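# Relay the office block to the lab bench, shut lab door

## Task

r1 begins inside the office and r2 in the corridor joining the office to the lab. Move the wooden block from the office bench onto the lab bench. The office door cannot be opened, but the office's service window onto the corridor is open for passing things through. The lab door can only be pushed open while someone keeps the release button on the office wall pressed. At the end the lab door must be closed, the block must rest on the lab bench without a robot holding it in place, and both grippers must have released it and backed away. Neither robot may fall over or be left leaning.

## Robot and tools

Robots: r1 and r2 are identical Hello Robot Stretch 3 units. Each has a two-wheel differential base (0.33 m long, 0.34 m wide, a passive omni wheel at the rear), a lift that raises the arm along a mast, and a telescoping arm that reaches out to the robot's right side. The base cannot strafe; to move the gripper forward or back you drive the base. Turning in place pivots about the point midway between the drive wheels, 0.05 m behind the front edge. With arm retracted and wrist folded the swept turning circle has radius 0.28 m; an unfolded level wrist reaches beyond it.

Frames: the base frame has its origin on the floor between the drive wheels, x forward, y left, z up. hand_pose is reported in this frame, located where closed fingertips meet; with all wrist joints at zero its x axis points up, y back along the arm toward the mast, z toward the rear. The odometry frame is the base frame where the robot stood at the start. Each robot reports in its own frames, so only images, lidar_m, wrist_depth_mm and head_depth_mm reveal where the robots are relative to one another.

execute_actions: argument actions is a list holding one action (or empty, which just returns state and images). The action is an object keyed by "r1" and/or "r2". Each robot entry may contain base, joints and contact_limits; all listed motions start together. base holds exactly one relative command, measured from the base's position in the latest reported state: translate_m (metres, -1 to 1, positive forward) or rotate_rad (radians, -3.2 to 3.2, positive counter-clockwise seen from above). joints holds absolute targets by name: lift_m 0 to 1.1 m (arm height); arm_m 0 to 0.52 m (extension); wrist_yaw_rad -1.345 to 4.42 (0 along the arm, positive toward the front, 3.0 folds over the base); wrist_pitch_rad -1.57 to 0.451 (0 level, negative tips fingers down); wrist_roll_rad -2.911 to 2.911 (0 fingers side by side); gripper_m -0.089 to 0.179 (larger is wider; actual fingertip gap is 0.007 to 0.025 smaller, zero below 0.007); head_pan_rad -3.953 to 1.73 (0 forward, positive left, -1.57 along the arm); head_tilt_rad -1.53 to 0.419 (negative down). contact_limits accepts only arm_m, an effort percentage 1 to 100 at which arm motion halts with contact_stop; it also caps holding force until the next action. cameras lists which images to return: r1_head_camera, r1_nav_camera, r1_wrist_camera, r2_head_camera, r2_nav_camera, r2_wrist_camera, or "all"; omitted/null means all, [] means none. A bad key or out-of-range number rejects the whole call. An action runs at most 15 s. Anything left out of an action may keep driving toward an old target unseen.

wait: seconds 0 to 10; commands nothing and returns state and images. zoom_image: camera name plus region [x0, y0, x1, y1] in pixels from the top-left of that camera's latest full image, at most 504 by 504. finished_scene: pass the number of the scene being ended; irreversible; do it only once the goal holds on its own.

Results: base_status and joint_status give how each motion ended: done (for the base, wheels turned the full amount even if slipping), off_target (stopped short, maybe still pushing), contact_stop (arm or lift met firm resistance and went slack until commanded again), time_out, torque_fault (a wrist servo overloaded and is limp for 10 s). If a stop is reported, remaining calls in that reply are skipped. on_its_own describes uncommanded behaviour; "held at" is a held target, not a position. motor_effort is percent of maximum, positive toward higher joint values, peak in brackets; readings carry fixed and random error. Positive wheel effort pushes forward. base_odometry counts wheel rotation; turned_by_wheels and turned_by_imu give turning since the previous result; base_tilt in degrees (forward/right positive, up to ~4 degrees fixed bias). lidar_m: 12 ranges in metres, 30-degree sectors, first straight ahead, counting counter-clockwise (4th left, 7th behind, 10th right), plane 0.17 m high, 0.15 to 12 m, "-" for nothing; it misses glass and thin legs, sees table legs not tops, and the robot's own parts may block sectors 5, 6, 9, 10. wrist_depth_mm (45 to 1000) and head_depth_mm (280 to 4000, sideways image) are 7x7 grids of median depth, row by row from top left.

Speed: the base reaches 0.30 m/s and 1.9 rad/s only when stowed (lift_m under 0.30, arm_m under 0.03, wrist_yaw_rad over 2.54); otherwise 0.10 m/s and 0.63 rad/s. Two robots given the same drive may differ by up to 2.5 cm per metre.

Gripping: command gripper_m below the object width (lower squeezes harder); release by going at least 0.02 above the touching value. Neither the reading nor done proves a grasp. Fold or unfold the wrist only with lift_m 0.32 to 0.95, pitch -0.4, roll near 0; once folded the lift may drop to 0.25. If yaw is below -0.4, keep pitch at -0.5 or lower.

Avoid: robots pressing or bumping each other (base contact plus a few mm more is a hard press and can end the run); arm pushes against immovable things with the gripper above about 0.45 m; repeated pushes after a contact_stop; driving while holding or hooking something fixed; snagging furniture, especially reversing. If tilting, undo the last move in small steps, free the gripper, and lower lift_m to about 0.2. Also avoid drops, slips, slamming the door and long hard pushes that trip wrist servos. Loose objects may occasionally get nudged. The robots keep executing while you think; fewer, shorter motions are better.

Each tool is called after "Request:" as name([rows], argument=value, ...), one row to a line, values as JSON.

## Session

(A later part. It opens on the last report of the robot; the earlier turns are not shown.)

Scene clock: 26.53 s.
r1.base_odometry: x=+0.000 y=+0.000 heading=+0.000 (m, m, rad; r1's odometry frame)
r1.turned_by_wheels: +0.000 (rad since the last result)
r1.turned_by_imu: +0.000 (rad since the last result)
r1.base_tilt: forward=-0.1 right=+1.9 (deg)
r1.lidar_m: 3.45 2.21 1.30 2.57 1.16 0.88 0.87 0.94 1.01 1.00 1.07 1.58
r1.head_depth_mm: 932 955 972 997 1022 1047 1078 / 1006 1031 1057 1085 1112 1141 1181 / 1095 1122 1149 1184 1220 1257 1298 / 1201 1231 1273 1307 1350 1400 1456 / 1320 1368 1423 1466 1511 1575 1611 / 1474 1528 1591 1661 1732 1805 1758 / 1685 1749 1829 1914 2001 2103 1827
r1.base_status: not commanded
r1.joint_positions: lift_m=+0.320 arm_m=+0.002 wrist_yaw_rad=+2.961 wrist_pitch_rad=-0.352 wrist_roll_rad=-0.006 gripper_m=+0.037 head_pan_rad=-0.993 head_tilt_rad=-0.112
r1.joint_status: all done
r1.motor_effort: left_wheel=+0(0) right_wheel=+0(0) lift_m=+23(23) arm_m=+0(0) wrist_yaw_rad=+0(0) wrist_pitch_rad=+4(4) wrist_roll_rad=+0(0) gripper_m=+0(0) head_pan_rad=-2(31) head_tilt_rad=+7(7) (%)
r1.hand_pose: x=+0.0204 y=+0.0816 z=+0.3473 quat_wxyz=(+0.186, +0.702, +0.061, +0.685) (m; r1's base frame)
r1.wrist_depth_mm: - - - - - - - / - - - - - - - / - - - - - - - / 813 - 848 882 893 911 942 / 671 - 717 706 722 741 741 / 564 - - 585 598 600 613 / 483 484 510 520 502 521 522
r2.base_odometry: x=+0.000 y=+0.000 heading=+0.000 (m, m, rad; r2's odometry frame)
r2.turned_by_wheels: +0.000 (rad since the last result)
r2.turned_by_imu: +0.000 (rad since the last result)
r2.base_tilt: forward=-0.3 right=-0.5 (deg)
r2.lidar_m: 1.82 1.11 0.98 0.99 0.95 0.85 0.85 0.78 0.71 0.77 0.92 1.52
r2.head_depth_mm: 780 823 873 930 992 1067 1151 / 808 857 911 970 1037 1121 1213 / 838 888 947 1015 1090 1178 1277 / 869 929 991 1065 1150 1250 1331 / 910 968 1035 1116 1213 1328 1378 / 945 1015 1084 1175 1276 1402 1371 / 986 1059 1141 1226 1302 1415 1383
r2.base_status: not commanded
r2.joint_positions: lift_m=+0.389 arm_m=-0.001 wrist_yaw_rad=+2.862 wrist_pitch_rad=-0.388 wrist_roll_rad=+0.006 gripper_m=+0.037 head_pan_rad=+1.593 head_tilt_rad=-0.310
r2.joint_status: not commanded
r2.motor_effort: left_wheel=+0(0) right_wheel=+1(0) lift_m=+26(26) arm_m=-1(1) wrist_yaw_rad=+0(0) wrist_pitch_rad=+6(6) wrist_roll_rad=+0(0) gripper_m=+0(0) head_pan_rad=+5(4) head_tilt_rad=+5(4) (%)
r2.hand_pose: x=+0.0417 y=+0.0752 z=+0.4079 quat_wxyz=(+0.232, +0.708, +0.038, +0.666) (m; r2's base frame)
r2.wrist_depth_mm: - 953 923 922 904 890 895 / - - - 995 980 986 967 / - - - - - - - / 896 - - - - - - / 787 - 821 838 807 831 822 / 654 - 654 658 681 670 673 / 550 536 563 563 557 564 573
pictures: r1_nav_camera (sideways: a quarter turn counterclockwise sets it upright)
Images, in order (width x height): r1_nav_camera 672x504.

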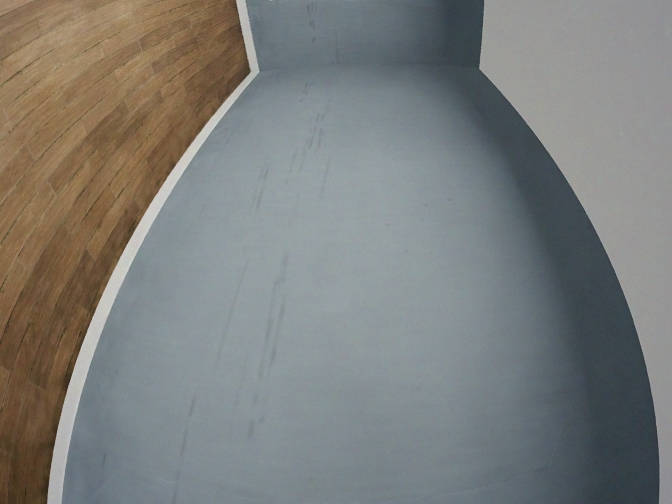

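Request:
execute_actions([
  {"r1":{"base":{"rotate_rad":1.57},"joints":{"head_pan_rad":0,"head_tilt_rad":-0.4,"lift_m":0.28}},"r2":{"base":{"rotate_rad":-0.35},"joints":{"head_pan_rad":0.8,"head_tilt_rad":-0.3}}},
], cameras=["r2_head_camera","r2_nav_camera"])

Request:
execute_actions([
  {"r1":{"base":{"translate_m":1.0}}},
], cameras=[])

Request:
execute_actions([
  {"r1":{"base":{"translate_m":0.95},"joints":{"head_pan_rad":-1.0}}},
], cameras=["r1_head_camera","r1_nav_camera"])

Scene clock: 45.47 s.
r1.base_odometry: x=+0.000 y=+0.000 heading=+1.570 (m, m, rad; r1's odometry frame)
r1.turned_by_wheels: +1.570 (rad since the last result)
r1.turned_by_imu: +1.587 (rad since the last result)
r1.base_tilt: forward=-0.1 right=+1.9 (deg)
r1.lidar_m: 2.56 1.17 0.88 0.87 0.94 1.02 1.00 1.07 1.58 3.45 2.21 1.29
r1.head_depth_mm: 3163 3361 3710 3182 2202 1669 1348 / 3188 3469 3735 3226 2226 1675 1353 / 3285 3528 3791 3242 2221 1682 1352 / 3336 3612 3830 3279 2237 1682 1365 / 3228 3462 3586 3104 2242 1699 1368 / 2375 2427 2452 2466 2213 1699 1369 / 1813 1909 1899 1895 1911 1719 1372
r1.base_status: done
r1.joint_positions: lift_m=+0.280 arm_m=+0.002 wrist_yaw_rad=+2.961 wrist_pitch_rad=-0.353 wrist_roll_rad=-0.006 gripper_m=+0.037 head_pan_rad=-0.007 head_tilt_rad=-0.395
r1.joint_status: all done
r1.motor_effort: left_wheel=-3(10) right_wheel=+3(12) lift_m=+18(18) arm_m=+0(0) wrist_yaw_rad=-1(0) wrist_pitch_rad=+4(4) wrist_roll_rad=+0(0) gripper_m=+0(0) head_pan_rad=+3(28) head_tilt_rad=-3(29) (%)
r1.hand_pose: x=+0.0204 y=+0.0815 z=+0.3078 quat_wxyz=(+0.186, +0.702, +0.062, +0.685) (m; r1's base frame)
r1.wrist_depth_mm: - 802 809 827 874 896 919 / 820 845 862 895 918 974 - / 862 - 933 973 - - - / 747 - 792 796 826 856 855 / 602 - 660 645 663 672 684 / 516 - - 538 549 552 557 / 456 - - 467 461 469 478
r2.base_odometry: x=+0.000 y=+0.000 heading=-0.350 (m, m, rad; r2's odometry frame)
r2.turned_by_wheels: -0.350 (rad since the last result)
r2.turned_by_imu: -0.351 (rad since the last result)
r2.base_tilt: forward=-0.3 right=-0.5 (deg)
r2.lidar_m: 2.34 1.45 1.03 0.98 1.01 0.89 0.85 0.87 0.71 0.76 0.79 0.97
r2.head_depth_mm: 1579 1840 1972 2242 2315 1779 1408 / 1457 - - 1851 2072 1764 1400 / - - - 1559 1791 1764 1387 / 1121 1218 1309 1404 1550 1643 1387 / 1034 1105 1178 1264 1376 1499 1379 / 952 1008 1072 1149 1230 1325 1338 / 880 929 982 1044 1108 1193 1257
r2.base_status: done
r2.joint_positions: lift_m=+0.389 arm_m=-0.001 wrist_yaw_rad=+2.862 wrist_pitch_rad=-0.388 wrist_roll_rad=+0.006 gripper_m=+0.037 head_pan_rad=+0.807 head_tilt_rad=-0.310
r2.joint_status: all done
r2.motor_effort: left_wheel=+2(6) right_wheel=-1(4) lift_m=+26(26) arm_m=-2(1) wrist_yaw_rad=+0(0) wrist_pitch_rad=+6(6) wrist_roll_rad=+0(1) gripper_m=+0(0) head_pan_rad=-3(47) head_tilt_rad=+4(2) (%)
r2.hand_pose: x=+0.0417 y=+0.0752 z=+0.4079 quat_wxyz=(+0.232, +0.708, +0.038, +0.666) (m; r2's base frame)
r2.wrist_depth_mm: - 842 878 978 - - - / - 903 964 - - - - / - 979 - - - - - / 929 - - - - - - / 789 - 806 855 820 811 816 / 654 - 656 658 683 672 668 / 547 547 558 563 560 568 561
pictures: r2_head_camera (sideways: a quarter turn clockwise sets it upright), r2_nav_camera (sideways: a quarter turn counterclockwise sets it upright)
Images, in order (width x height): r2_head_camera 896x504, r2_nav_camera 672x504.

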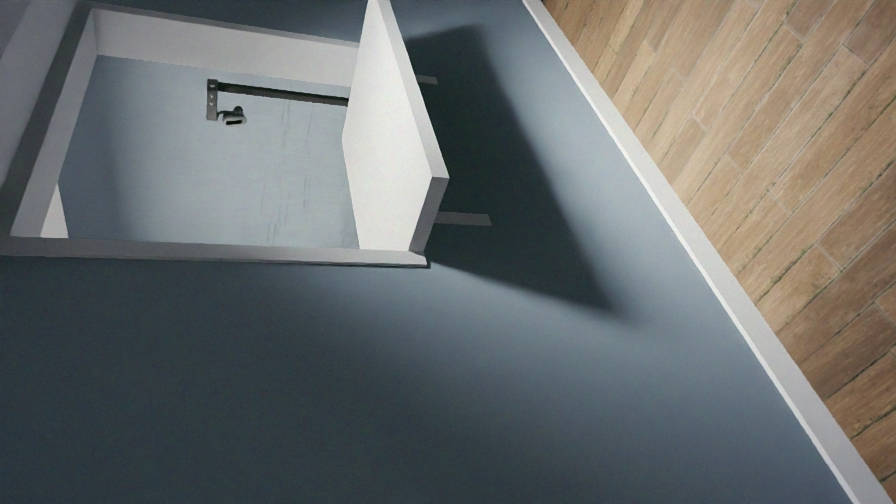

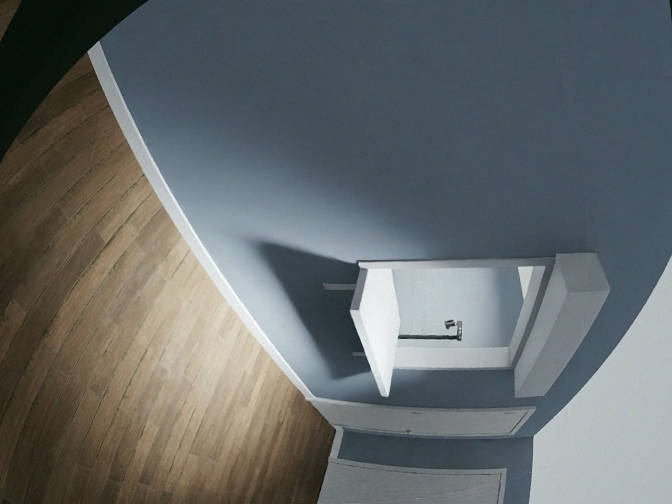

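Scene clock: 50.50 s.
r1.base_odometry: x=+0.001 y=+1.000 heading=+1.570 (m, m, rad; r1's odometry frame)
r1.turned_by_wheels: +0.000 (rad since the last result)
r1.turned_by_imu: +0.007 (rad since the last result)
r1.base_tilt: forward=-0.1 right=+1.9 (deg)
r1.lidar_m: 2.22 1.03 0.81 0.79 0.85 1.23 2.00 2.15 3.20 0.87 1.11 2.83
r1.head_depth_mm: 2306 2453 2685 2859 2186 1667 1340 / 2328 2515 2722 2863 2197 1680 1351 / 2366 2556 2766 2947 2205 1676 1357 / 2400 2580 2789 2981 2227 1687 1362 / 2429 2614 2796 2884 2237 1702 1363 / 2075 2087 2117 2146 2073 1704 1368 / 1590 1607 1635 1646 1674 1613 1382
r1.base_status: done
r1.joint_positions: lift_m=+0.280 arm_m=+0.002 wrist_yaw_rad=+2.961 wrist_pitch_rad=-0.353 wrist_roll_rad=-0.006 gripper_m=+0.037 head_pan_rad=-0.007 head_tilt_rad=-0.396
r1.joint_status: not commanded
r1.motor_effort: left_wheel=-3(9) right_wheel=+3(10) lift_m=+17(17) arm_m=-1(0) wrist_yaw_rad=+0(1) wrist_pitch_rad=+4(4) wrist_roll_rad=+0(0) gripper_m=+0(1) head_pan_rad=+3(3) head_tilt_rad=-2(2) (%)
r1.hand_pose: x=+0.0204 y=+0.0815 z=+0.3078 quat_wxyz=(+0.186, +0.702, +0.062, +0.685) (m; r1's base frame)
r1.wrist_depth_mm: - 729 737 757 785 813 834 / 757 778 798 816 850 872 898 / 798 - 854 878 911 927 954 / 740 - 787 813 834 837 857 / 612 - 656 640 650 668 682 / 511 - - 534 550 556 565 / 453 - - 463 464 470 478
r2.base_odometry: x=+0.000 y=+0.000 heading=-0.350 (m, m, rad; r2's odometry frame)
r2.turned_by_wheels: +0.000 (rad since the last result)
r2.turned_by_imu: +0.001 (rad since the last result)
r2.base_tilt: forward=-0.3 right=-0.5 (deg)
r2.lidar_m: 2.34 1.45 1.03 0.98 1.01 0.89 0.85 0.87 0.72 0.76 0.79 0.97
r2.head_depth_mm: 1585 1845 1960 2224 2314 1790 1407 / 1461 - - 1854 2082 1766 1403 / - - - 1546 1786 1760 1391 / 1125 1215 1312 1409 1554 1639 1391 / 1033 1104 1178 1268 1373 1488 1374 / 952 1007 1074 1144 1227 1329 1343 / 878 927 982 1043 1110 1189 1259
r2.base_status: not commanded
r2.joint_positions: lift_m=+0.389 arm_m=-0.001 wrist_yaw_rad=+2.862 wrist_pitch_rad=-0.388 wrist_roll_rad=+0.006 gripper_m=+0.037 head_pan_rad=+0.807 head_tilt_rad=-0.310
r2.joint_status: not commanded
r2.motor_effort: left_wheel=+2(2) right_wheel=-2(2) lift_m=+26(26) arm_m=-1(1) wrist_yaw_rad=-1(0) wrist_pitch_rad=+6(6) wrist_roll_rad=+0(1) gripper_m=+0(0) head_pan_rad=-5(3) head_tilt_rad=+4(3) (%)
r2.hand_pose: x=+0.0417 y=+0.0752 z=+0.4079 quat_wxyz=(+0.232, +0.708, +0.038, +0.666) (m; r2's base frame)
r2.wrist_depth_mm: - 848 906 987 - - - / - 894 962 - - - - / - 976 - - - - - / 921 - - - - - - / 795 - 824 843 826 840 839 / 646 - 656 661 672 666 672 / 553 533 559 558 571 560 576
pictures: none
No camera images: the call's "cameras" was empty. Leave "cameras" out to get every camera's image.

Scene clock: 55.37 s.
r1.base_odometry: x=+0.002 y=+1.950 heading=+1.570 (m, m, rad; r1's odometry frame)
r1.turned_by_wheels: +0.000 (rad since the last result)
r1.turned_by_imu: +0.007 (rad since the last result)
r1.base_tilt: forward=-0.1 right=+1.9 (deg)
r1.lidar_m: 1.83 0.89 0.70 0.69 0.75 1.11 2.96 1.30 0.99 1.49 2.35 1.86
r1.head_depth_mm: 3340 3547 3808 3215 2183 1669 1355 / 3006 3317 3589 3218 2199 1671 1345 / 2638 2857 3144 3168 2204 1678 1360 / 2328 2524 2724 2850 2209 1688 1359 / 2114 2260 2402 2570 2235 1694 1365 / 1910 2020 2150 2282 2253 1705 1375 / 1751 1844 1954 2069 2140 1709 1376
r1.base_status: done
r1.joint_positions: lift_m=+0.280 arm_m=+0.002 wrist_yaw_rad=+2.961 wrist_pitch_rad=-0.353 wrist_roll_rad=-0.006 gripper_m=+0.037 head_pan_rad=-0.993 head_tilt_rad=-0.396
r1.joint_status: all done
r1.motor_effort: left_wheel=-3(9) right_wheel=+3(9) lift_m=+18(18) arm_m=-1(0) wrist_yaw_rad=-1(1) wrist_pitch_rad=+4(4) wrist_roll_rad=+0(0) gripper_m=+0(1) head_pan_rad=-2(29) head_tilt_rad=-2(1) (%)
r1.hand_pose: x=+0.0204 y=+0.0815 z=+0.3078 quat_wxyz=(+0.186, +0.702, +0.062, +0.685) (m; r1's base frame)
r1.wrist_depth_mm: - 636 646 667 690 718 733 / - 688 697 728 734 755 780 / 720 - 745 787 795 834 858 / 737 - 790 792 819 837 846 / 612 - 654 645 662 666 681 / 515 - - 536 550 557 558 / 454 - - 474 463 472 481
r2.base_odometry: x=+0.000 y=+0.000 heading=-0.350 (m, m, rad; r2's odometry frame)
r2.turned_by_wheels: +0.000 (rad since the last result)
r2.turned_by_imu: +0.001 (rad since the last result)
r2.base_tilt: forward=-0.3 right=-0.5 (deg)
r2.lidar_m: 2.34 1.45 1.03 0.98 1.01 0.89 0.85 0.87 0.71 0.77 0.79 0.97
r2.head_depth_mm: 1580 1858 1962 2230 2313 1774 1409 / 1462 - - 1836 2090 1766 1397 / - - - 1560 1784 1768 1393 / 1124 1218 1313 1403 1548 1632 1386 / 1034 1104 1180 1269 1372 1494 1386 / 952 1010 1066 1149 1225 1321 1345 / 880 927 983 1047 1112 1192 1258
r2.base_status: not commanded
r2.joint_positions: lift_m=+0.389 arm_m=-0.001 wrist_yaw_rad=+2.862 wrist_pitch_rad=-0.388 wrist_roll_rad=+0.006 gripper_m=+0.037 head_pan_rad=+0.807 head_tilt_rad=-0.310
r2.joint_status: not commanded
r2.motor_effort: left_wheel=+3(2) right_wheel=-2(2) lift_m=+26(26) arm_m=+0(0) wrist_yaw_rad=+0(0) wrist_pitch_rad=+6(6) wrist_roll_rad=+0(0) gripper_m=+0(0) head_pan_rad=-4(3) head_tilt_rad=+4(4) (%)
r2.hand_pose: x=+0.0417 y=+0.0752 z=+0.4079 quat_wxyz=(+0.232, +0.708, +0.038, +0.666) (m; r2's base frame)
r2.wrist_depth_mm: - 837 905 975 - - - / - 896 977 - - - - / - 979 - - - - - / 912 - - - - - - / 788 - 821 841 833 824 835 / 652 - 656 659 667 672 673 / 550 536 556 563 563 562 562
pictures: r1_head_camera (sideways: a quarter turn clockwise sets it upright), r1_nav_camera (sideways: a quarter turn counterclockwise sets it upright)
Images, in order (width x height): r1_head_camera 896x504, r1_nav_camera 672x504.

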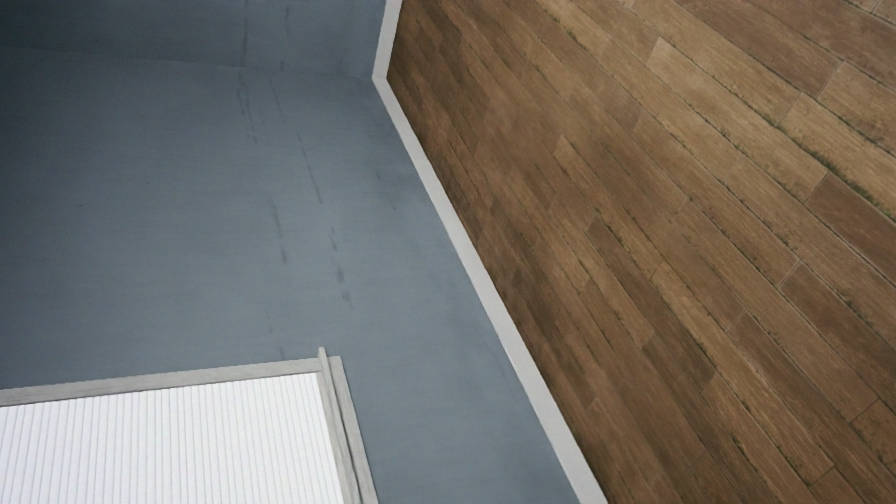

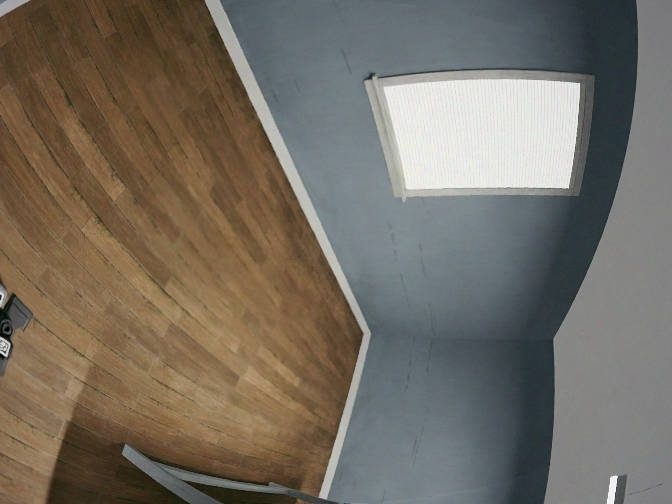

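Request:
execute_actions([
  {"r1":{"base":{"rotate_rad":-1.69},"joints":{"head_pan_rad":-0.6,"head_tilt_rad":-0.5}}},
], cameras=["r1_head_camera","r1_nav_camera"])

Scene clock: 60.03 s.
r1.base_odometry: x=+0.002 y=+1.950 heading=-0.120 (m, m, rad; r1's odometry frame)
r1.turned_by_wheels: -1.690 (rad since the last result)
r1.turned_by_imu: -1.706 (rad since the last result)
r1.base_tilt: forward=-0.2 right=+1.9 (deg)
r1.lidar_m: 0.99 2.62 1.90 1.83 1.00 0.72 0.69 0.72 0.97 2.52 3.08 1.29
r1.head_depth_mm: 3226 3452 3542 2632 1932 1521 1261 / 3591 3900 3922 2619 1926 1539 1266 / 3882 - - 1471 1800 1539 1271 / 3719 - 1730 1297 1958 1551 1277 / 3503 3838 1752 1232 1959 1550 1285 / 3267 3584 1699 1166 1763 1423 1283 / 3154 3353 1781 1191 1851 1566 1292
r1.base_status: done
r1.joint_positions: lift_m=+0.280 arm_m=+0.002 wrist_yaw_rad=+2.961 wrist_pitch_rad=-0.353 wrist_roll_rad=-0.006 gripper_m=+0.037 head_pan_rad=-0.607 head_tilt_rad=-0.494
r1.joint_status: all done
r1.motor_effort: left_wheel=+3(15) right_wheel=-3(9) lift_m=+17(17) arm_m=-1(0) wrist_yaw_rad=+1(1) wrist_pitch_rad=+4(4) wrist_roll_rad=+0(0) gripper_m=+0(1) head_pan_rad=+2(23) head_tilt_rad=-3(17) (%)
r1.hand_pose: x=+0.0204 y=+0.0815 z=+0.3078 quat_wxyz=(+0.186, +0.702, +0.062, +0.685) (m; r1's base frame)
r1.wrist_depth_mm: - - - - - - - / - - - - - - - / 970 - - - - - - / 746 - 793 809 827 833 860 / 608 - 654 638 665 665 683 / 517 - - 522 547 557 565 / 456 - - 466 459 473 484
r2.base_odometry: x=+0.000 y=+0.000 heading=-0.350 (m, m, rad; r2's odometry frame)
r2.turned_by_wheels: +0.000 (rad since the last result)
r2.turned_by_imu: +0.001 (rad since the last result)
r2.base_tilt: forward=-0.3 right=-0.4 (deg)
r2.lidar_m: 2.34 1.45 1.03 0.98 1.01 0.89 0.85 0.87 0.72 0.77 0.79 0.97
r2.head_depth_mm: 1573 1842 1972 2226 2332 1782 1404 / 1469 - - 1846 2083 1769 1396 / - - - 1551 1777 1757 1393 / 1124 1217 1312 1404 1552 1629 1386 / 1034 1104 1179 1271 1364 1496 1382 / 950 1005 1069 1145 1229 1331 1340 / 879 926 983 1044 1113 1191 1259
r2.base_status: not commanded
r2.joint_positions: lift_m=+0.389 arm_m=-0.001 wrist_yaw_rad=+2.862 wrist_pitch_rad=-0.388 wrist_roll_rad=+0.006 gripper_m=+0.037 head_pan_rad=+0.807 head_tilt_rad=-0.310
r2.joint_status: not commanded
r2.motor_effort: left_wheel=+3(2) right_wheel=-2(2) lift_m=+26(26) arm_m=+0(1) wrist_yaw_rad=+0(0) wrist_pitch_rad=+5(6) wrist_roll_rad=+0(0) gripper_m=+0(0) head_pan_rad=-3(3) head_tilt_rad=+5(5) (%)
r2.hand_pose: x=+0.0417 y=+0.0752 z=+0.4079 quat_wxyz=(+0.232, +0.708, +0.038, +0.666) (m; r2's base frame)
r2.wrist_depth_mm: - 834 915 - - - - / - 909 959 - - - - / - 977 - - - - - / 907 - - - - - - / 797 - 834 841 811 832 828 / 653 - 643 653 680 670 673 / 555 536 559 562 563 566 563
pictures: r1_head_camera (sideways: a quarter turn clockwise sets it upright), r1_nav_camera (sideways: a quarter turn counterclockwise sets it upright)
Images, in order (width x height): r1_head_camera 896x504, r1_nav_camera 672x504.

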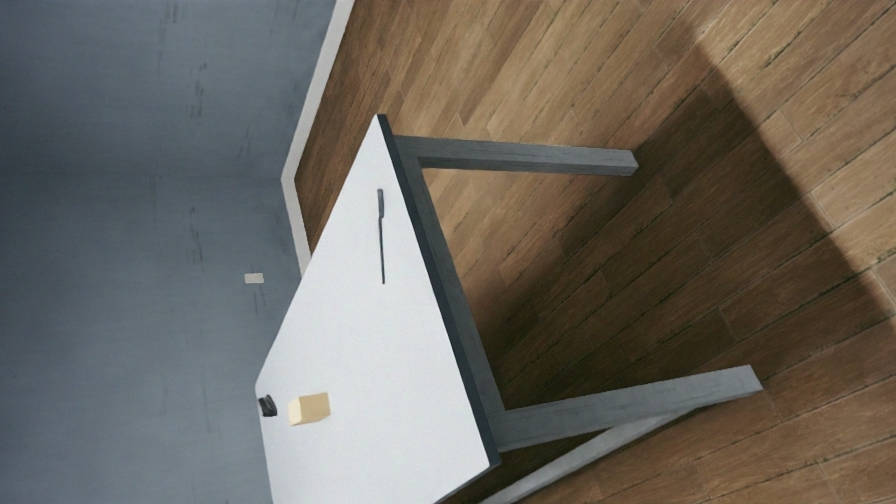

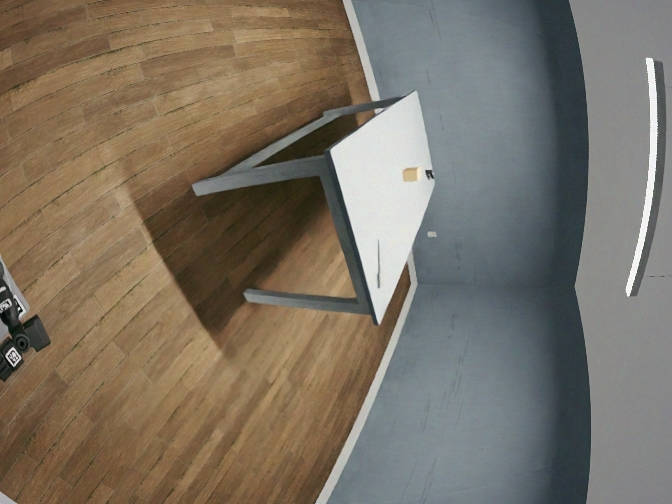

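Request:
execute_actions([
  {"r1":{"joints":{"head_pan_rad":-0.9,"head_tilt_rad":-0.8}}},
], cameras=["r1_head_camera","r1_nav_camera"])

Scene clock: 65.37 s.
r1.base_odometry: x=+0.002 y=+1.950 heading=-0.120 (m, m, rad; r1's odometry frame)
r1.turned_by_wheels: +0.000 (rad since the last result)
r1.turned_by_imu: +0.000 (rad since the last result)
r1.base_tilt: forward=-0.1 right=+1.9 (deg)
r1.lidar_m: 0.99 2.63 1.91 1.83 0.99 0.72 0.69 0.72 0.97 2.52 3.05 1.29
r1.head_depth_mm: 2734 2849 2169 1758 1469 1265 1120 / 2945 2877 2192 1777 1476 1277 1119 / 3209 2919 2216 1771 1489 1286 1124 / 3444 2949 2252 1796 1493 1293 1132 / 3662 1384 2106 1743 1509 1296 1133 / 3919 1227 2269 1803 1509 1290 1135 / 3631 1222 2139 1822 1481 1301 1143
r1.base_status: not commanded
r1.joint_positions: lift_m=+0.280 arm_m=+0.002 wrist_yaw_rad=+2.961 wrist_pitch_rad=-0.353 wrist_roll_rad=-0.006 gripper_m=+0.037 head_pan_rad=-0.893 head_tilt_rad=-0.789
r1.joint_status: all done
r1.motor_effort: left_wheel=+3(3) right_wheel=-2(3) lift_m=+18(18) arm_m=+0(0) wrist_yaw_rad=+0(0) wrist_pitch_rad=+4(4) wrist_roll_rad=+0(0) gripper_m=+0(1) head_pan_rad=-2(19) head_tilt_rad=-6(28) (%)
r1.hand_pose: x=+0.0204 y=+0.0815 z=+0.3078 quat_wxyz=(+0.186, +0.702, +0.062, +0.685) (m; r1's base frame)
r1.wrist_depth_mm: - - - - - - - / - - - - - - - / 974 - - - - - - / 752 - 780 804 824 844 867 / 611 - 661 639 654 662 675 / 515 - - 534 552 555 565 / 456 - - 466 465 475 480
r2.base_odometry: x=+0.000 y=+0.000 heading=-0.350 (m, m, rad; r2's odometry frame)
r2.turned_by_wheels: +0.000 (rad since the last result)
r2.turned_by_imu: +0.001 (rad since the last result)
r2.base_tilt: forward=-0.3 right=-0.5 (deg)
r2.lidar_m: 2.34 1.45 1.03 0.98 1.01 0.89 0.85 0.87 0.72 0.77 0.79 0.97
r2.head_depth_mm: 1567 1849 1956 2232 2296 1776 1404 / 1460 - - 1852 2083 1775 1397 / - - - 1550 1783 1753 1397 / 1128 1219 1312 1404 1556 1635 1384 / 1035 1100 1180 1267 1370 1490 1381 / 952 1007 1072 1145 1230 1324 1340 / 878 929 983 1044 1114 1193 1260
r2.base_status: not commanded
r2.joint_positions: lift_m=+0.389 arm_m=-0.001 wrist_yaw_rad=+2.862 wrist_pitch_rad=-0.388 wrist_roll_rad=+0.006 gripper_m=+0.037 head_pan_rad=+0.807 head_tilt_rad=-0.310
r2.joint_status: not commanded
r2.motor_effort: left_wheel=+3(2) right_wheel=-2(2) lift_m=+27(26) arm_m=-1(1) wrist_yaw_rad=+0(0) wrist_pitch_rad=+6(6) wrist_roll_rad=-1(0) gripper_m=+0(0) head_pan_rad=-3(3) head_tilt_rad=+3(3) (%)
r2.hand_pose: x=+0.0417 y=+0.0752 z=+0.4079 quat_wxyz=(+0.232, +0.708, +0.038, +0.666) (m; r2's base frame)
r2.wrist_depth_mm: - 829 893 988 - - - / - 914 983 - - - - / - 954 - - - - - / 906 - - - - - - / 788 - 820 848 815 830 824 / 659 - 662 656 675 669 678 / 549 535 564 559 565 564 571
pictures: r1_head_camera (sideways: a quarter turn clockwise sets it upright), r1_nav_camera (sideways: a quarter turn counterclockwise sets it upright)
Images, in order (width x height): r1_head_camera 896x504, r1_nav_camera 672x504.

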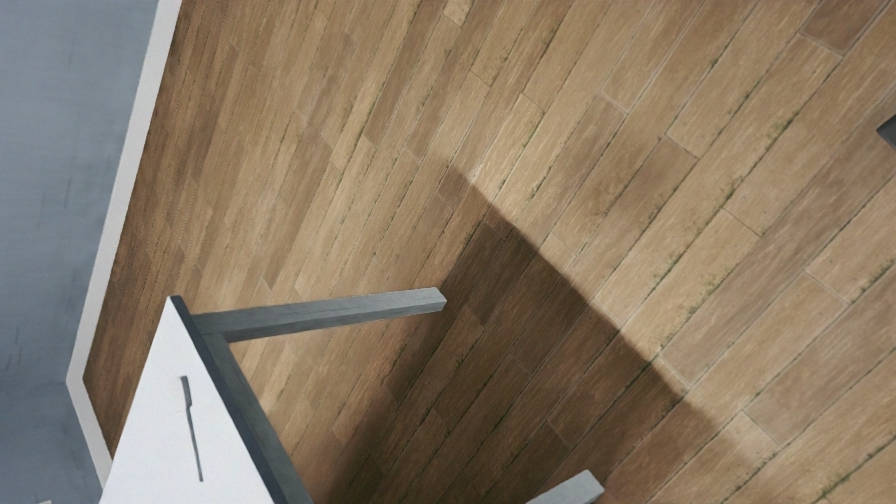

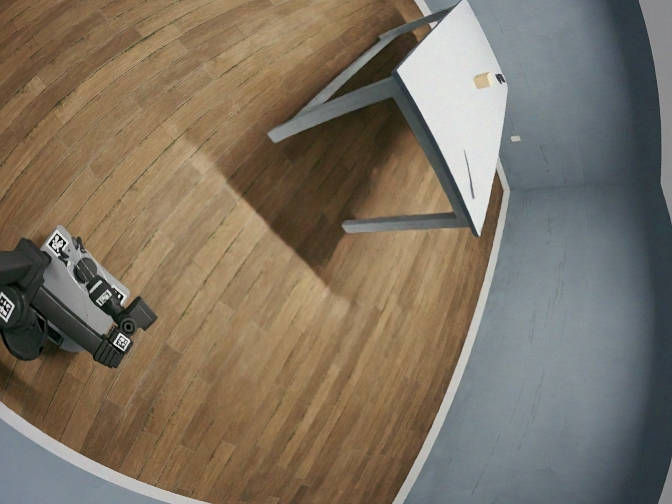

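Request:
execute_actions([
  {"r1":{"base":{"rotate_rad":0.06},"joints":{"lift_m":0.93,"wrist_pitch_rad":-0.4,"head_pan_rad":-0.8,"head_tilt_rad":-0.6}}},
], cameras=[])

Request:
execute_actions([
  {"r1":{"base":{"translate_m":1.0},"joints":{"wrist_yaw_rad":0,"gripper_m":0.15}}},
], cameras=["r1_head_camera","r1_nav_camera"])

Scene clock: 83.97 s.
r1.base_odometry: x=+0.002 y=+1.950 heading=-0.060 (m, m, rad; r1's odometry frame)
r1.turned_by_wheels: +0.060 (rad since the last result)
r1.turned_by_imu: +0.062 (rad since the last result)
r1.base_tilt: forward=-0.1 right=+1.9 (deg)
r1.lidar_m: 1.01 2.48 1.88 1.83 0.94 0.71 0.69 0.73 1.04 2.96 1.31 0.99
r1.head_depth_mm: 2858 3143 3056 2185 1703 1404 1212 / 3153 3464 3062 2206 1722 1404 1191 / 3544 3869 3050 2225 1719 1418 1200 / 3851 - 1420 2053 1729 1417 1203 / 3831 - 1288 2258 1734 1428 1216 / 3528 3795 1285 2175 1755 1433 1213 / 3352 3384 1305 1109 1344 1400 1218
r1.base_status: done
r1.joint_positions: lift_m=+0.930 arm_m=+0.002 wrist_yaw_rad=+2.961 wrist_pitch_rad=-0.412 wrist_roll_rad=-0.006 gripper_m=+0.037 head_pan_rad=-0.807 head_tilt_rad=-0.606
r1.joint_status: all done
r1.motor_effort: left_wheel=-3(9) right_wheel=+3(6) lift_m=+27(32) arm_m=+0(0) wrist_yaw_rad=+0(1) wrist_pitch_rad=+4(3) wrist_roll_rad=+0(0) gripper_m=+0(1) head_pan_rad=+3(9) head_tilt_rad=+3(23) (%)
r1.hand_pose: x=+0.0191 y=+0.0746 z=+0.9437 quat_wxyz=(+0.207, +0.700, +0.083, +0.679) (m; r1's base frame)
r1.wrist_depth_mm: - - - - - - - / 971 - - - - - - / - - - - - - - / - - - - - - - / - - - - - - - / - - - - - - - / - - - - - - -
r2.base_odometry: x=+0.000 y=+0.000 heading=-0.350 (m, m, rad; r2's odometry frame)
r2.turned_by_wheels: +0.000 (rad since the last result)
r2.turned_by_imu: +0.002 (rad since the last result)
r2.base_tilt: forward=-0.2 right=-0.5 (deg)
r2.lidar_m: 2.34 1.45 1.03 0.98 1.01 0.89 0.85 0.87 0.72 0.76 0.79 0.97
r2.head_depth_mm: 1575 1858 1976 2224 2306 1778 1402 / 1458 - - 1846 2088 1765 1396 / - - - 1550 1795 1758 1396 / 1125 1216 1311 1404 1556 1647 1389 / 1035 1098 1184 1268 1371 1491 1387 / 950 1008 1075 1143 1228 1325 1332 / 882 928 983 1044 1108 1190 1259
r2.base_status: not commanded
r2.joint_positions: lift_m=+0.389 arm_m=-0.001 wrist_yaw_rad=+2.862 wrist_pitch_rad=-0.388 wrist_roll_rad=+0.006 gripper_m=+0.037 head_pan_rad=+0.807 head_tilt_rad=-0.310
r2.joint_status: not commanded
r2.motor_effort: left_wheel=+2(2) right_wheel=-2(2) lift_m=+26(26) arm_m=-1(1) wrist_yaw_rad=+0(0) wrist_pitch_rad=+6(6) wrist_roll_rad=+0(0) gripper_m=+0(0) head_pan_rad=-3(3) head_tilt_rad=+5(4) (%)
r2.hand_pose: x=+0.0417 y=+0.0752 z=+0.4079 quat_wxyz=(+0.232, +0.708, +0.038, +0.666) (m; r2's base frame)
r2.wrist_depth_mm: - 851 904 972 - - - / - 888 943 - - - - / - 963 - - - - - / 915 - - - - - - / 783 - 819 837 839 814 827 / 652 - 664 663 671 666 672 / 550 541 559 556 561 567 568
pictures: none
No camera images: the call's "cameras" was empty. Leave "cameras" out to get every camera's image.

Scene clock: 95.13 s.
r1.base_odometry: x=+1.000 y=+1.890 heading=-0.060 (m, m, rad; r1's odometry frame)
r1.turned_by_wheels: +0.000 (rad since the last result)
r1.turned_by_imu: +0.008 (rad since the last result)
r1.base_tilt: forward=-0.1 right=+1.9 (deg)
r1.lidar_m: 1.35 2.38 1.82 1.78 1.87 1.74 1.70 1.80 2.51 0.26 0.29 0.41
r1.head_depth_mm: 2972 3223 3024 889 696 573 487 / 3259 3558 1246 899 699 574 499 / 3254 3677 1262 900 705 577 1173 / 2943 3295 1265 909 710 628 1151 / 2734 2973 1278 915 733 1394 1174 / 2545 2751 1297 920 1426 1357 1212 / 2394 2568 1308 967 1671 1439 1211
r1.base_status: done
r1.joint_positions: lift_m=+0.930 arm_m=+0.002 wrist_yaw_rad=+0.002 wrist_pitch_rad=-0.412 wrist_roll_rad=-0.006 gripper_m=+0.150 head_pan_rad=-0.807 head_tilt_rad=-0.606
r1.joint_status: all done
r1.motor_effort: left_wheel=-3(6) right_wheel=+2(7) lift_m=+28(27) arm_m=+0(0) wrist_yaw_rad=-1(3) wrist_pitch_rad=+4(4) wrist_roll_rad=+0(0) gripper_m=+0(83) head_pan_rad=+3(3) head_tilt_rad=+4(3) (%)
r1.hand_pose: x=-0.0211 y=-0.3720 z=+0.9437 quat_wxyz=(+0.695, +0.146, -0.689, -0.144) (m; r1's base frame)
r1.wrist_depth_mm: - - - - - - - / - - - - - - - / 632 645 660 675 - - - / 503 510 519 533 - - - / 411 431 427 431 - - - / 356 358 363 365 - - - / 302 309 314 319 - - -
r2.base_odometry: x=+0.000 y=+0.000 heading=-0.350 (m, m, rad; r2's odometry frame)
r2.turned_by_wheels: +0.000 (rad since the last result)
r2.turned_by_imu: +0.002 (rad since the last result)
r2.base_tilt: forward=-0.3 right=-0.5 (deg)
r2.lidar_m: 2.34 1.45 1.03 0.98 1.01 0.89 0.85 0.87 0.72 0.76 0.79 0.97
r2.head_depth_mm: 1578 1864 1966 2221 2314 1769 1400 / 1461 - - 1838 2077 1771 1401 / - - - 1554 1780 1745 1395 / 1124 1222 1314 1401 1551 1642 1384 / 1036 1103 1180 1267 1369 1495 1376 / 950 1008 1074 1141 1229 1327 1340 / 880 929 981 1042 1113 1189 1263
r2.base_status: not commanded
r2.joint_positions: lift_m=+0.389 arm_m=-0.001 wrist_yaw_rad=+2.862 wrist_pitch_rad=-0.388 wrist_roll_rad=+0.006 gripper_m=+0.037 head_pan_rad=+0.807 head_tilt_rad=-0.310
r2.joint_status: not commanded
r2.motor_effort: left_wheel=+2(2) right_wheel=-2(2) lift_m=+26(26) arm_m=-1(1) wrist_yaw_rad=+0(0) wrist_pitch_rad=+6(6) wrist_roll_rad=+0(0) gripper_m=+0(0) head_pan_rad=-3(4) head_tilt_rad=+3(3) (%)
r2.hand_pose: x=+0.0417 y=+0.0752 z=+0.4079 quat_wxyz=(+0.232, +0.708, +0.038, +0.666) (m; r2's base frame)
r2.wrist_depth_mm: - 841 899 958 - - - / - 903 951 - - - - / - 979 - - - - - / 925 - - - - - - / 793 - 847 838 812 814 819 / 642 - 668 669 677 669 670 / 548 542 561 569 565 565 560
pictures: r1_head_camera (sideways: a quarter turn clockwise sets it upright), r1_nav_camera (sideways: a quarter turn counterclockwise sets it upright)
Images, in order (width x height): r1_head_camera 896x504, r1_nav_camera 672x504.

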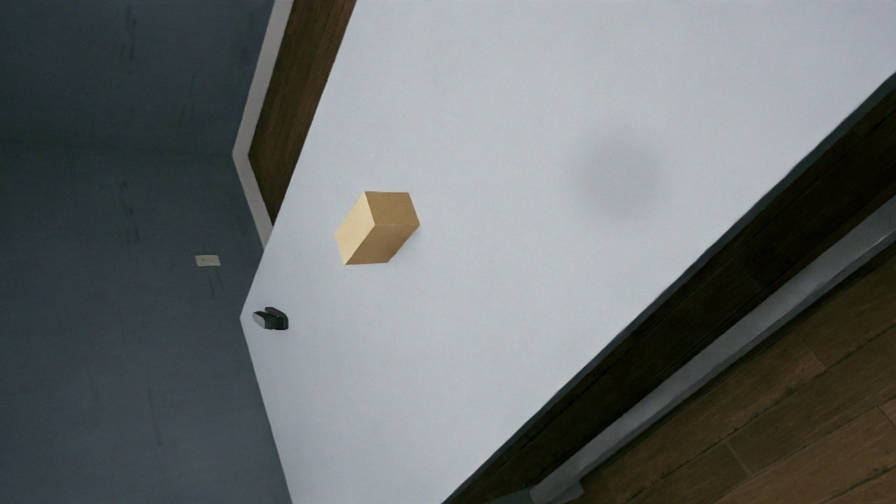

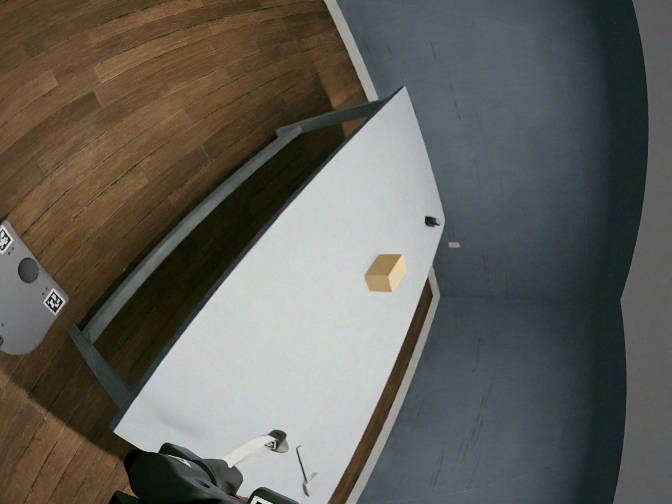

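Request:
execute_actions([
  {"r1":{"base":{"rotate_rad":0.08}}},
], cameras=[])

Request:
execute_actions([
  {"r1":{"base":{"translate_m":0.55},"joints":{"head_pan_rad":-1.5,"head_tilt_rad":-0.75}}},
], cameras=["r1_head_camera","r1_wrist_camera"])

Scene clock: 99.77 s.
r1.base_odometry: x=+1.000 y=+1.890 heading=+0.019 (m, m, rad; r1's odometry frame)
r1.turned_by_wheels: +0.080 (rad since the last result)
r1.turned_by_imu: +0.081 (rad since the last result)
r1.base_tilt: forward=-0.2 right=+1.9 (deg)
r1.lidar_m: 2.64 2.23 1.80 1.78 1.93 1.72 1.70 1.85 0.27 0.26 0.30 0.46
r1.head_depth_mm: 3126 3405 3021 886 696 573 486 / 3232 3648 1249 894 701 574 518 / 3003 3352 1262 904 704 590 1174 / 2765 3035 1266 910 708 1353 1135 / 2605 2879 1284 914 785 1364 1209 / 2426 2669 1290 956 1648 1409 1212 / 2290 2509 1307 1567 1707 1432 1220
r1.base_status: done
r1.joint_positions: lift_m=+0.930 arm_m=+0.002 wrist_yaw_rad=+0.001 wrist_pitch_rad=-0.412 wrist_roll_rad=-0.006 gripper_m=+0.150 head_pan_rad=-0.807 head_tilt_rad=-0.606
r1.joint_status: not commanded
r1.motor_effort: left_wheel=-3(10) right_wheel=+4(9) lift_m=+28(27) arm_m=-1(0) wrist_yaw_rad=-1(1) wrist_pitch_rad=+4(4) wrist_roll_rad=+0(0) gripper_m=+0(0) head_pan_rad=+3(3) head_tilt_rad=+4(3) (%)
r1.hand_pose: x=-0.0212 y=-0.3720 z=+0.9437 quat_wxyz=(+0.695, +0.146, -0.689, -0.144) (m; r1's base frame)
r1.wrist_depth_mm: - - - - - - - / - - - - - - - / 629 643 665 679 - - - / 499 505 519 530 - - - / 416 431 428 437 - - - / 356 359 363 366 - - - / 300 309 317 317 339 - -
r2.base_odometry: x=+0.000 y=+0.000 heading=-0.350 (m, m, rad; r2's odometry frame)
r2.turned_by_wheels: +0.000 (rad since the last result)
r2.turned_by_imu: +0.001 (rad since the last result)
r2.base_tilt: forward=-0.3 right=-0.5 (deg)
r2.lidar_m: 2.34 1.45 1.03 0.98 1.01 0.89 0.85 0.87 0.71 0.77 0.79 0.97
r2.head_depth_mm: 1576 1846 1968 2222 2292 1774 1399 / 1457 - - 1853 2079 1769 1396 / - - - 1556 1789 1768 1394 / 1127 1217 1311 1410 1554 1635 1392 / 1034 1103 1178 1265 1367 1489 1380 / 949 1006 1069 1145 1228 1319 1343 / 880 929 981 1042 1112 1191 1260
r2.base_status: not commanded
r2.joint_positions: lift_m=+0.389 arm_m=-0.001 wrist_yaw_rad=+2.862 wrist_pitch_rad=-0.388 wrist_roll_rad=+0.006 gripper_m=+0.037 head_pan_rad=+0.807 head_tilt_rad=-0.310
r2.joint_status: not commanded
r2.motor_effort: left_wheel=+1(3) right_wheel=-2(3) lift_m=+26(26) arm_m=+0(1) wrist_yaw_rad=+0(0) wrist_pitch_rad=+6(6) wrist_roll_rad=+0(0) gripper_m=+0(0) head_pan_rad=-3(3) head_tilt_rad=+4(3) (%)
r2.hand_pose: x=+0.0417 y=+0.0752 z=+0.4079 quat_wxyz=(+0.232, +0.708, +0.038, +0.666) (m; r2's base frame)
r2.wrist_depth_mm: - 840 900 979 - - - / - 892 967 - - - - / - 987 - - - - - / 921 - - - - - - / 800 - 849 840 816 804 841 / 651 - 652 663 685 672 670 / 549 539 553 569 563 568 564
pictures: none
No camera images: the call's "cameras" was empty. Leave "cameras" out to get every camera's image.

Scene clock: 106.43 s.
r1.base_odometry: x=+1.550 y=+1.900 heading=+0.019 (m, m, rad; r1's odometry frame)
r1.turned_by_wheels: +0.000 (rad since the last result)
r1.turned_by_imu: +0.004 (rad since the last result)
r1.base_tilt: forward=-0.2 right=+1.9 (deg)
r1.lidar_m: 2.09 2.13 1.71 1.70 1.85 2.27 2.25 0.44 0.35 0.35 0.38 0.58
r1.head_depth_mm: 2589 2848 946 771 - - - / 2655 2938 954 802 - - 1083 / 2717 2992 968 781 - 1262 1095 / 2767 3087 972 784 628 1287 1099 / 2867 3146 977 768 630 1290 1106 / 2948 3224 988 772 636 1324 1131 / 3043 3298 994 777 656 1334 1159
r1.base_status: done
r1.joint_positions: lift_m=+0.930 arm_m=+0.002 wrist_yaw_rad=+0.001 wrist_pitch_rad=-0.412 wrist_roll_rad=-0.006 gripper_m=+0.150 head_pan_rad=-1.493 head_tilt_rad=-0.740
r1.joint_status: all done
r1.motor_effort: left_wheel=-4(5) right_wheel=+2(8) lift_m=+27(27) arm_m=-1(0) wrist_yaw_rad=-1(2) wrist_pitch_rad=+4(4) wrist_roll_rad=+0(0) gripper_m=+0(0) head_pan_rad=-3(27) head_tilt_rad=-5(21) (%)
r1.hand_pose: x=-0.0212 y=-0.3720 z=+0.9437 quat_wxyz=(+0.695, +0.146, -0.689, -0.144) (m; r1's base frame)
r1.wrist_depth_mm: - - - - - - - / 857 - - - - - - / 630 648 618 673 700 716 740 / 495 507 498 504 542 551 562 / 415 433 426 432 441 463 459 / 357 358 365 369 372 - 384 / 301 309 316 319 321 318 335
r2.base_odometry: x=+0.000 y=+0.000 heading=-0.350 (m, m, rad; r2's odometry frame)
r2.turned_by_wheels: +0.000 (rad since the last result)
r2.turned_by_imu: +0.001 (rad since the last result)
r2.base_tilt: forward=-0.3 right=-0.5 (deg)
r2.lidar_m: 2.35 1.45 1.03 0.98 1.01 0.89 0.85 0.87 0.71 0.77 0.79 0.97
r2.head_depth_mm: 1579 1859 1964 2215 2313 1776 1408 / 1456 - - 1841 2095 1767 1400 / - - - 1556 1789 1752 1395 / 1125 1216 1313 1408 1551 1637 1392 / 1037 1099 1177 1269 1369 1493 1383 / 951 1006 1070 1141 1230 1330 1337 / 882 928 983 1046 1116 1191 1255
r2.base_status: not commanded
r2.joint_positions: lift_m=+0.389 arm_m=-0.001 wrist_yaw_rad=+2.862 wrist_pitch_rad=-0.388 wrist_roll_rad=+0.006 gripper_m=+0.037 head_pan_rad=+0.807 head_tilt_rad=-0.310
r2.joint_status: not commanded
r2.motor_effort: left_wheel=+2(2) right_wheel=-2(2) lift_m=+26(26) arm_m=-1(1) wrist_yaw_rad=+0(0) wrist_pitch_rad=+5(5) wrist_roll_rad=+0(0) gripper_m=+0(0) head_pan_rad=-4(4) head_tilt_rad=+4(3) (%)
r2.hand_pose: x=+0.0417 y=+0.0752 z=+0.4079 quat_wxyz=(+0.232, +0.708, +0.038, +0.666) (m; r2's base frame)
r2.wrist_depth_mm: - 839 886 980 - - - / - 900 952 - - - - / - 971 - - - - - / 911 - - - - - - / 797 - 829 837 832 817 825 / 654 - 660 661 683 669 663 / 557 539 558 558 555 564 566
pictures: r1_head_camera (sideways: a quarter turn clockwise sets it upright), r1_wrist_camera
Images, in order (width x height): r1_head_camera 896x504, r1_wrist_camera 644x364.

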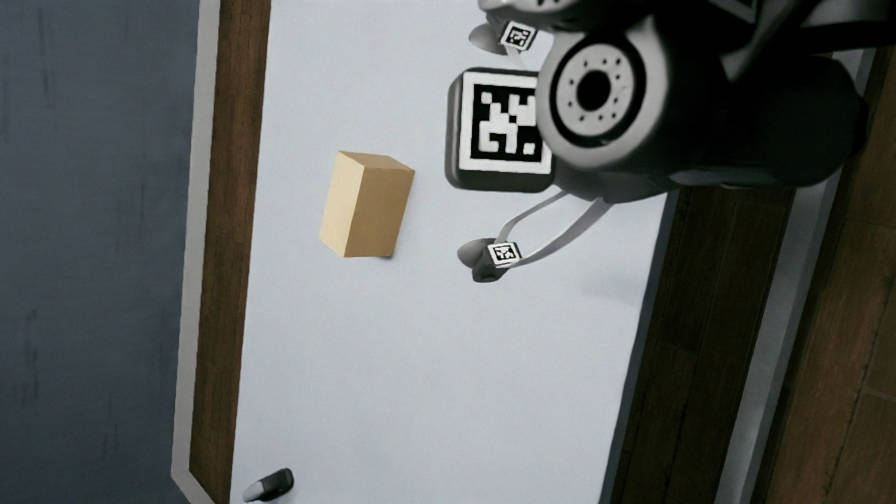

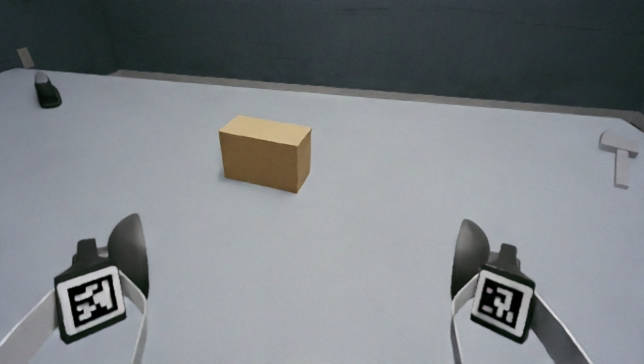

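Request:
execute_actions([
  {"r1":{"base":{"translate_m":0.05},"joints":{"gripper_m":0.179,"lift_m":0.83,"arm_m":0.12,"wrist_pitch_rad":-0.3}}},
], cameras=["r1_head_camera","r1_wrist_camera"])

Scene clock: 112.03 s.
r1.base_odometry: x=+1.600 y=+1.901 heading=+0.019 (m, m, rad; r1's odometry frame)
r1.turned_by_wheels: +0.000 (rad since the last result)
r1.turned_by_imu: +0.001 (rad since the last result)
r1.base_tilt: forward=-0.2 right=+1.9 (deg)
r1.lidar_m: 2.04 2.12 1.71 1.69 1.85 2.32 2.30 0.45 0.36 0.36 0.39 0.60
r1.head_depth_mm: 2603 2898 950 793 - 1242 1126 / 2641 2968 956 794 - 1250 1093 / 2726 2971 959 789 610 1264 1095 / 2812 3049 968 773 627 1285 1100 / 2884 3142 979 768 629 1314 1131 / 2899 3242 990 771 650 1331 1150 / 3028 3287 993 777 670 1330 1155
r1.base_status: done
r1.joint_positions: lift_m=+0.830 arm_m=+0.120 wrist_yaw_rad=+0.001 wrist_pitch_rad=-0.320 wrist_roll_rad=-0.006 gripper_m=+0.179 head_pan_rad=-1.493 head_tilt_rad=-0.741
r1.joint_status: all done
r1.motor_effort: left_wheel=-3(7) right_wheel=+3(6) lift_m=+17(23) arm_m=+3(5) wrist_yaw_rad=+0(0) wrist_pitch_rad=+6(8) wrist_roll_rad=+0(0) gripper_m=-1(85) head_pan_rad=-2(2) head_tilt_rad=-5(5) (%)
r1.hand_pose: x=-0.0213 y=-0.5002 z=+0.8655 quat_wxyz=(+0.701, +0.113, -0.695, -0.112) (m; r1's base frame)
r1.wrist_depth_mm: - - - - - - - / - - - - - - - / 540 557 532 518 610 628 650 / 402 414 378 344 443 451 459 / 335 328 332 338 345 363 358 / - 271 276 279 284 286 295 / 224 233 235 238 241 241 248
r2.base_odometry: x=+0.000 y=+0.000 heading=-0.350 (m, m, rad; r2's odometry frame)
r2.turned_by_wheels: +0.000 (rad since the last result)
r2.turned_by_imu: +0.001 (rad since the last result)
r2.base_tilt: forward=-0.3 right=-0.4 (deg)
r2.lidar_m: 2.34 1.44 1.03 0.98 1.01 0.89 0.85 0.87 0.72 0.77 0.79 0.97
r2.head_depth_mm: 1568 1858 1967 2224 2317 1779 1405 / 1462 - - 1837 2095 1765 1394 / - - - 1555 1791 1765 1395 / 1124 1216 1311 1402 1557 1638 1380 / 1036 1099 1178 1262 1375 1493 1384 / 951 1006 1070 1145 1230 1323 1342 / 879 930 983 1042 1112 1193 1259
r2.base_status: not commanded
r2.joint_positions: lift_m=+0.389 arm_m=-0.001 wrist_yaw_rad=+2.862 wrist_pitch_rad=-0.388 wrist_roll_rad=+0.006 gripper_m=+0.037 head_pan_rad=+0.807 head_tilt_rad=-0.310
r2.joint_status: not commanded
r2.motor_effort: left_wheel=+2(2) right_wheel=-2(2) lift_m=+26(26) arm_m=-2(1) wrist_yaw_rad=+0(0) wrist_pitch_rad=+6(6) wrist_roll_rad=+0(0) gripper_m=+0(0) head_pan_rad=-4(3) head_tilt_rad=+4(5) (%)
r2.hand_pose: x=+0.0417 y=+0.0752 z=+0.4079 quat_wxyz=(+0.232, +0.708, +0.038, +0.666) (m; r2's base frame)
r2.wrist_depth_mm: - 844 890 987 - - - / - 891 968 - - - - / - 978 - - - - - / 924 - - - - - - / 791 - 818 851 834 814 825 / 656 - 667 659 683 672 681 / 555 537 559 560 566 562 568
pictures: r1_head_camera (sideways: a quarter turn clockwise sets it upright), r1_wrist_camera
Images, in order (width x height): r1_head_camera 896x504, r1_wrist_camera 644x364.

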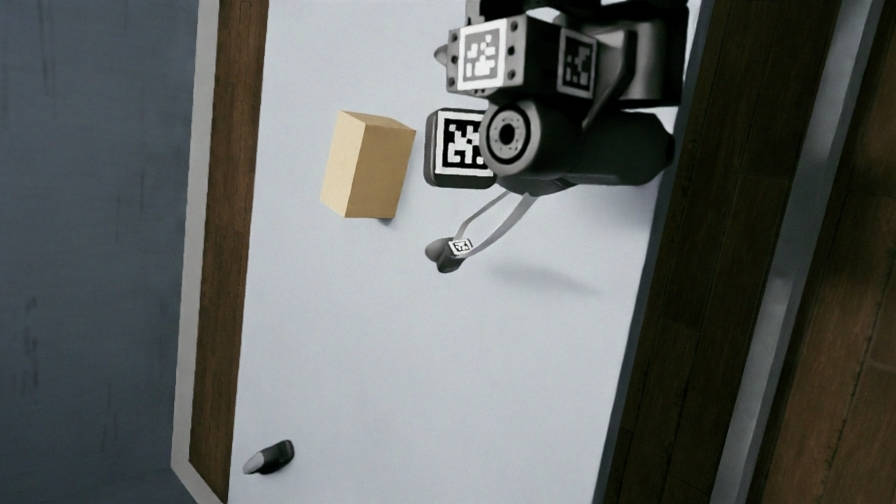

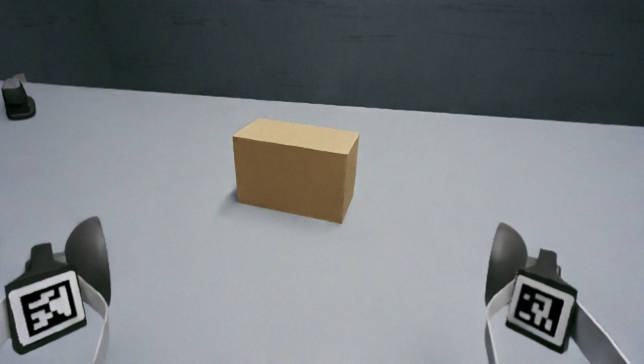

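Request:
execute_actions([
  {"r1":{"joints":{"lift_m":0.77,"arm_m":0.22}}},
], cameras=["r1_head_camera","r1_wrist_camera"])

Scene clock: 115.60 s.
r1.base_odometry: x=+1.600 y=+1.901 heading=+0.019 (m, m, rad; r1's odometry frame)
r1.turned_by_wheels: +0.000 (rad since the last result)
r1.turned_by_imu: +0.000 (rad since the last result)
r1.base_tilt: forward=-0.2 right=+1.9 (deg)
r1.lidar_m: 2.04 2.13 1.71 1.69 1.84 2.32 2.30 0.45 0.36 0.36 0.39 0.60
r1.head_depth_mm: 2585 2898 947 797 - 1219 1077 / 2649 2912 956 - 590 1226 1096 / 2729 2972 965 784 609 1254 1097 / 2798 3033 973 761 626 1281 1097 / 2860 3145 984 769 630 1329 1129 / 2934 3196 988 772 648 1328 1148 / 3040 3280 998 779 670 1334 1156
r1.base_status: not commanded
r1.joint_positions: lift_m=+0.770 arm_m=+0.220 wrist_yaw_rad=+0.001 wrist_pitch_rad=-0.319 wrist_roll_rad=-0.006 gripper_m=+0.179 head_pan_rad=-1.493 head_tilt_rad=-0.741
r1.joint_status: all done
r1.motor_effort: left_wheel=-3(3) right_wheel=+3(3) lift_m=+18(18) arm_m=+4(1) wrist_yaw_rad=-1(0) wrist_pitch_rad=+6(6) wrist_roll_rad=+0(0) gripper_m=-1(0) head_pan_rad=-3(2) head_tilt_rad=-5(5) (%)
r1.hand_pose: x=-0.0213 y=-0.6003 z=+0.8057 quat_wxyz=(+0.701, +0.113, -0.695, -0.112) (m; r1's base frame)
r1.wrist_depth_mm: - - - - - - - / 582 610 - - - - - / 389 395 228 215 433 450 465 / 292 295 248 226 313 325 331 / 240 235 238 234 247 261 255 / - 195 197 201 203 206 210 / 160 167 168 171 172 173 179
r2.base_odometry: x=+0.000 y=+0.000 heading=-0.350 (m, m, rad; r2's odometry frame)
r2.turned_by_wheels: +0.000 (rad since the last result)
r2.turned_by_imu: +0.001 (rad since the last result)
r2.base_tilt: forward=-0.3 right=-0.4 (deg)
r2.lidar_m: 2.35 1.45 1.03 0.98 1.01 0.89 0.85 0.87 0.72 0.76 0.79 0.97
r2.head_depth_mm: 1574 1842 1965 2233 2318 1775 1410 / 1464 - - 1851 2063 1765 1398 / - - - 1546 1789 1756 1389 / 1128 1218 1314 1406 1551 1631 1384 / 1033 1105 1175 1270 1371 1494 1380 / 952 1004 1070 1144 1229 1326 1338 / 881 928 982 1042 1113 1196 1261
r2.base_status: not commanded
r2.joint_positions: lift_m=+0.389 arm_m=-0.001 wrist_yaw_rad=+2.862 wrist_pitch_rad=-0.388 wrist_roll_rad=+0.006 gripper_m=+0.037 head_pan_rad=+0.807 head_tilt_rad=-0.310
r2.joint_status: not commanded
r2.motor_effort: left_wheel=+2(2) right_wheel=-2(2) lift_m=+27(26) arm_m=+0(1) wrist_yaw_rad=+0(1) wrist_pitch_rad=+6(6) wrist_roll_rad=+0(0) gripper_m=+0(0) head_pan_rad=-3(3) head_tilt_rad=+5(3) (%)
r2.hand_pose: x=+0.0417 y=+0.0752 z=+0.4079 quat_wxyz=(+0.232, +0.708, +0.038, +0.666) (m; r2's base frame)
r2.wrist_depth_mm: - 847 901 965 - - - / - 890 970 - - - - / - 975 - - - - - / 899 - - - - - - / 785 - 811 848 820 817 830 / 666 - 655 674 686 661 674 / 547 537 563 564 560 561 563
pictures: r1_head_camera (sideways: a quarter turn clockwise sets it upright), r1_wrist_camera
Images, in order (width x height): r1_head_camera 896x504, r1_wrist_camera 644x364.

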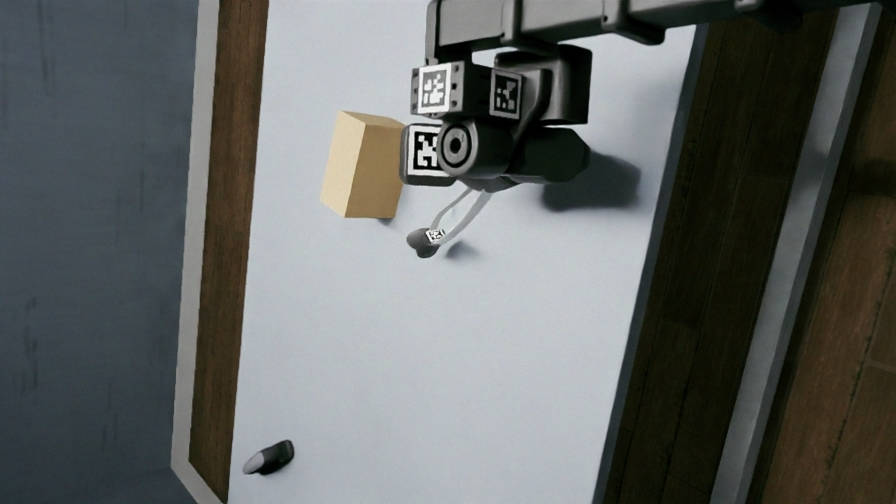

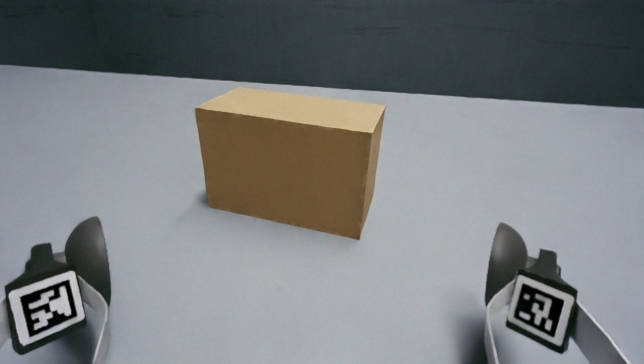

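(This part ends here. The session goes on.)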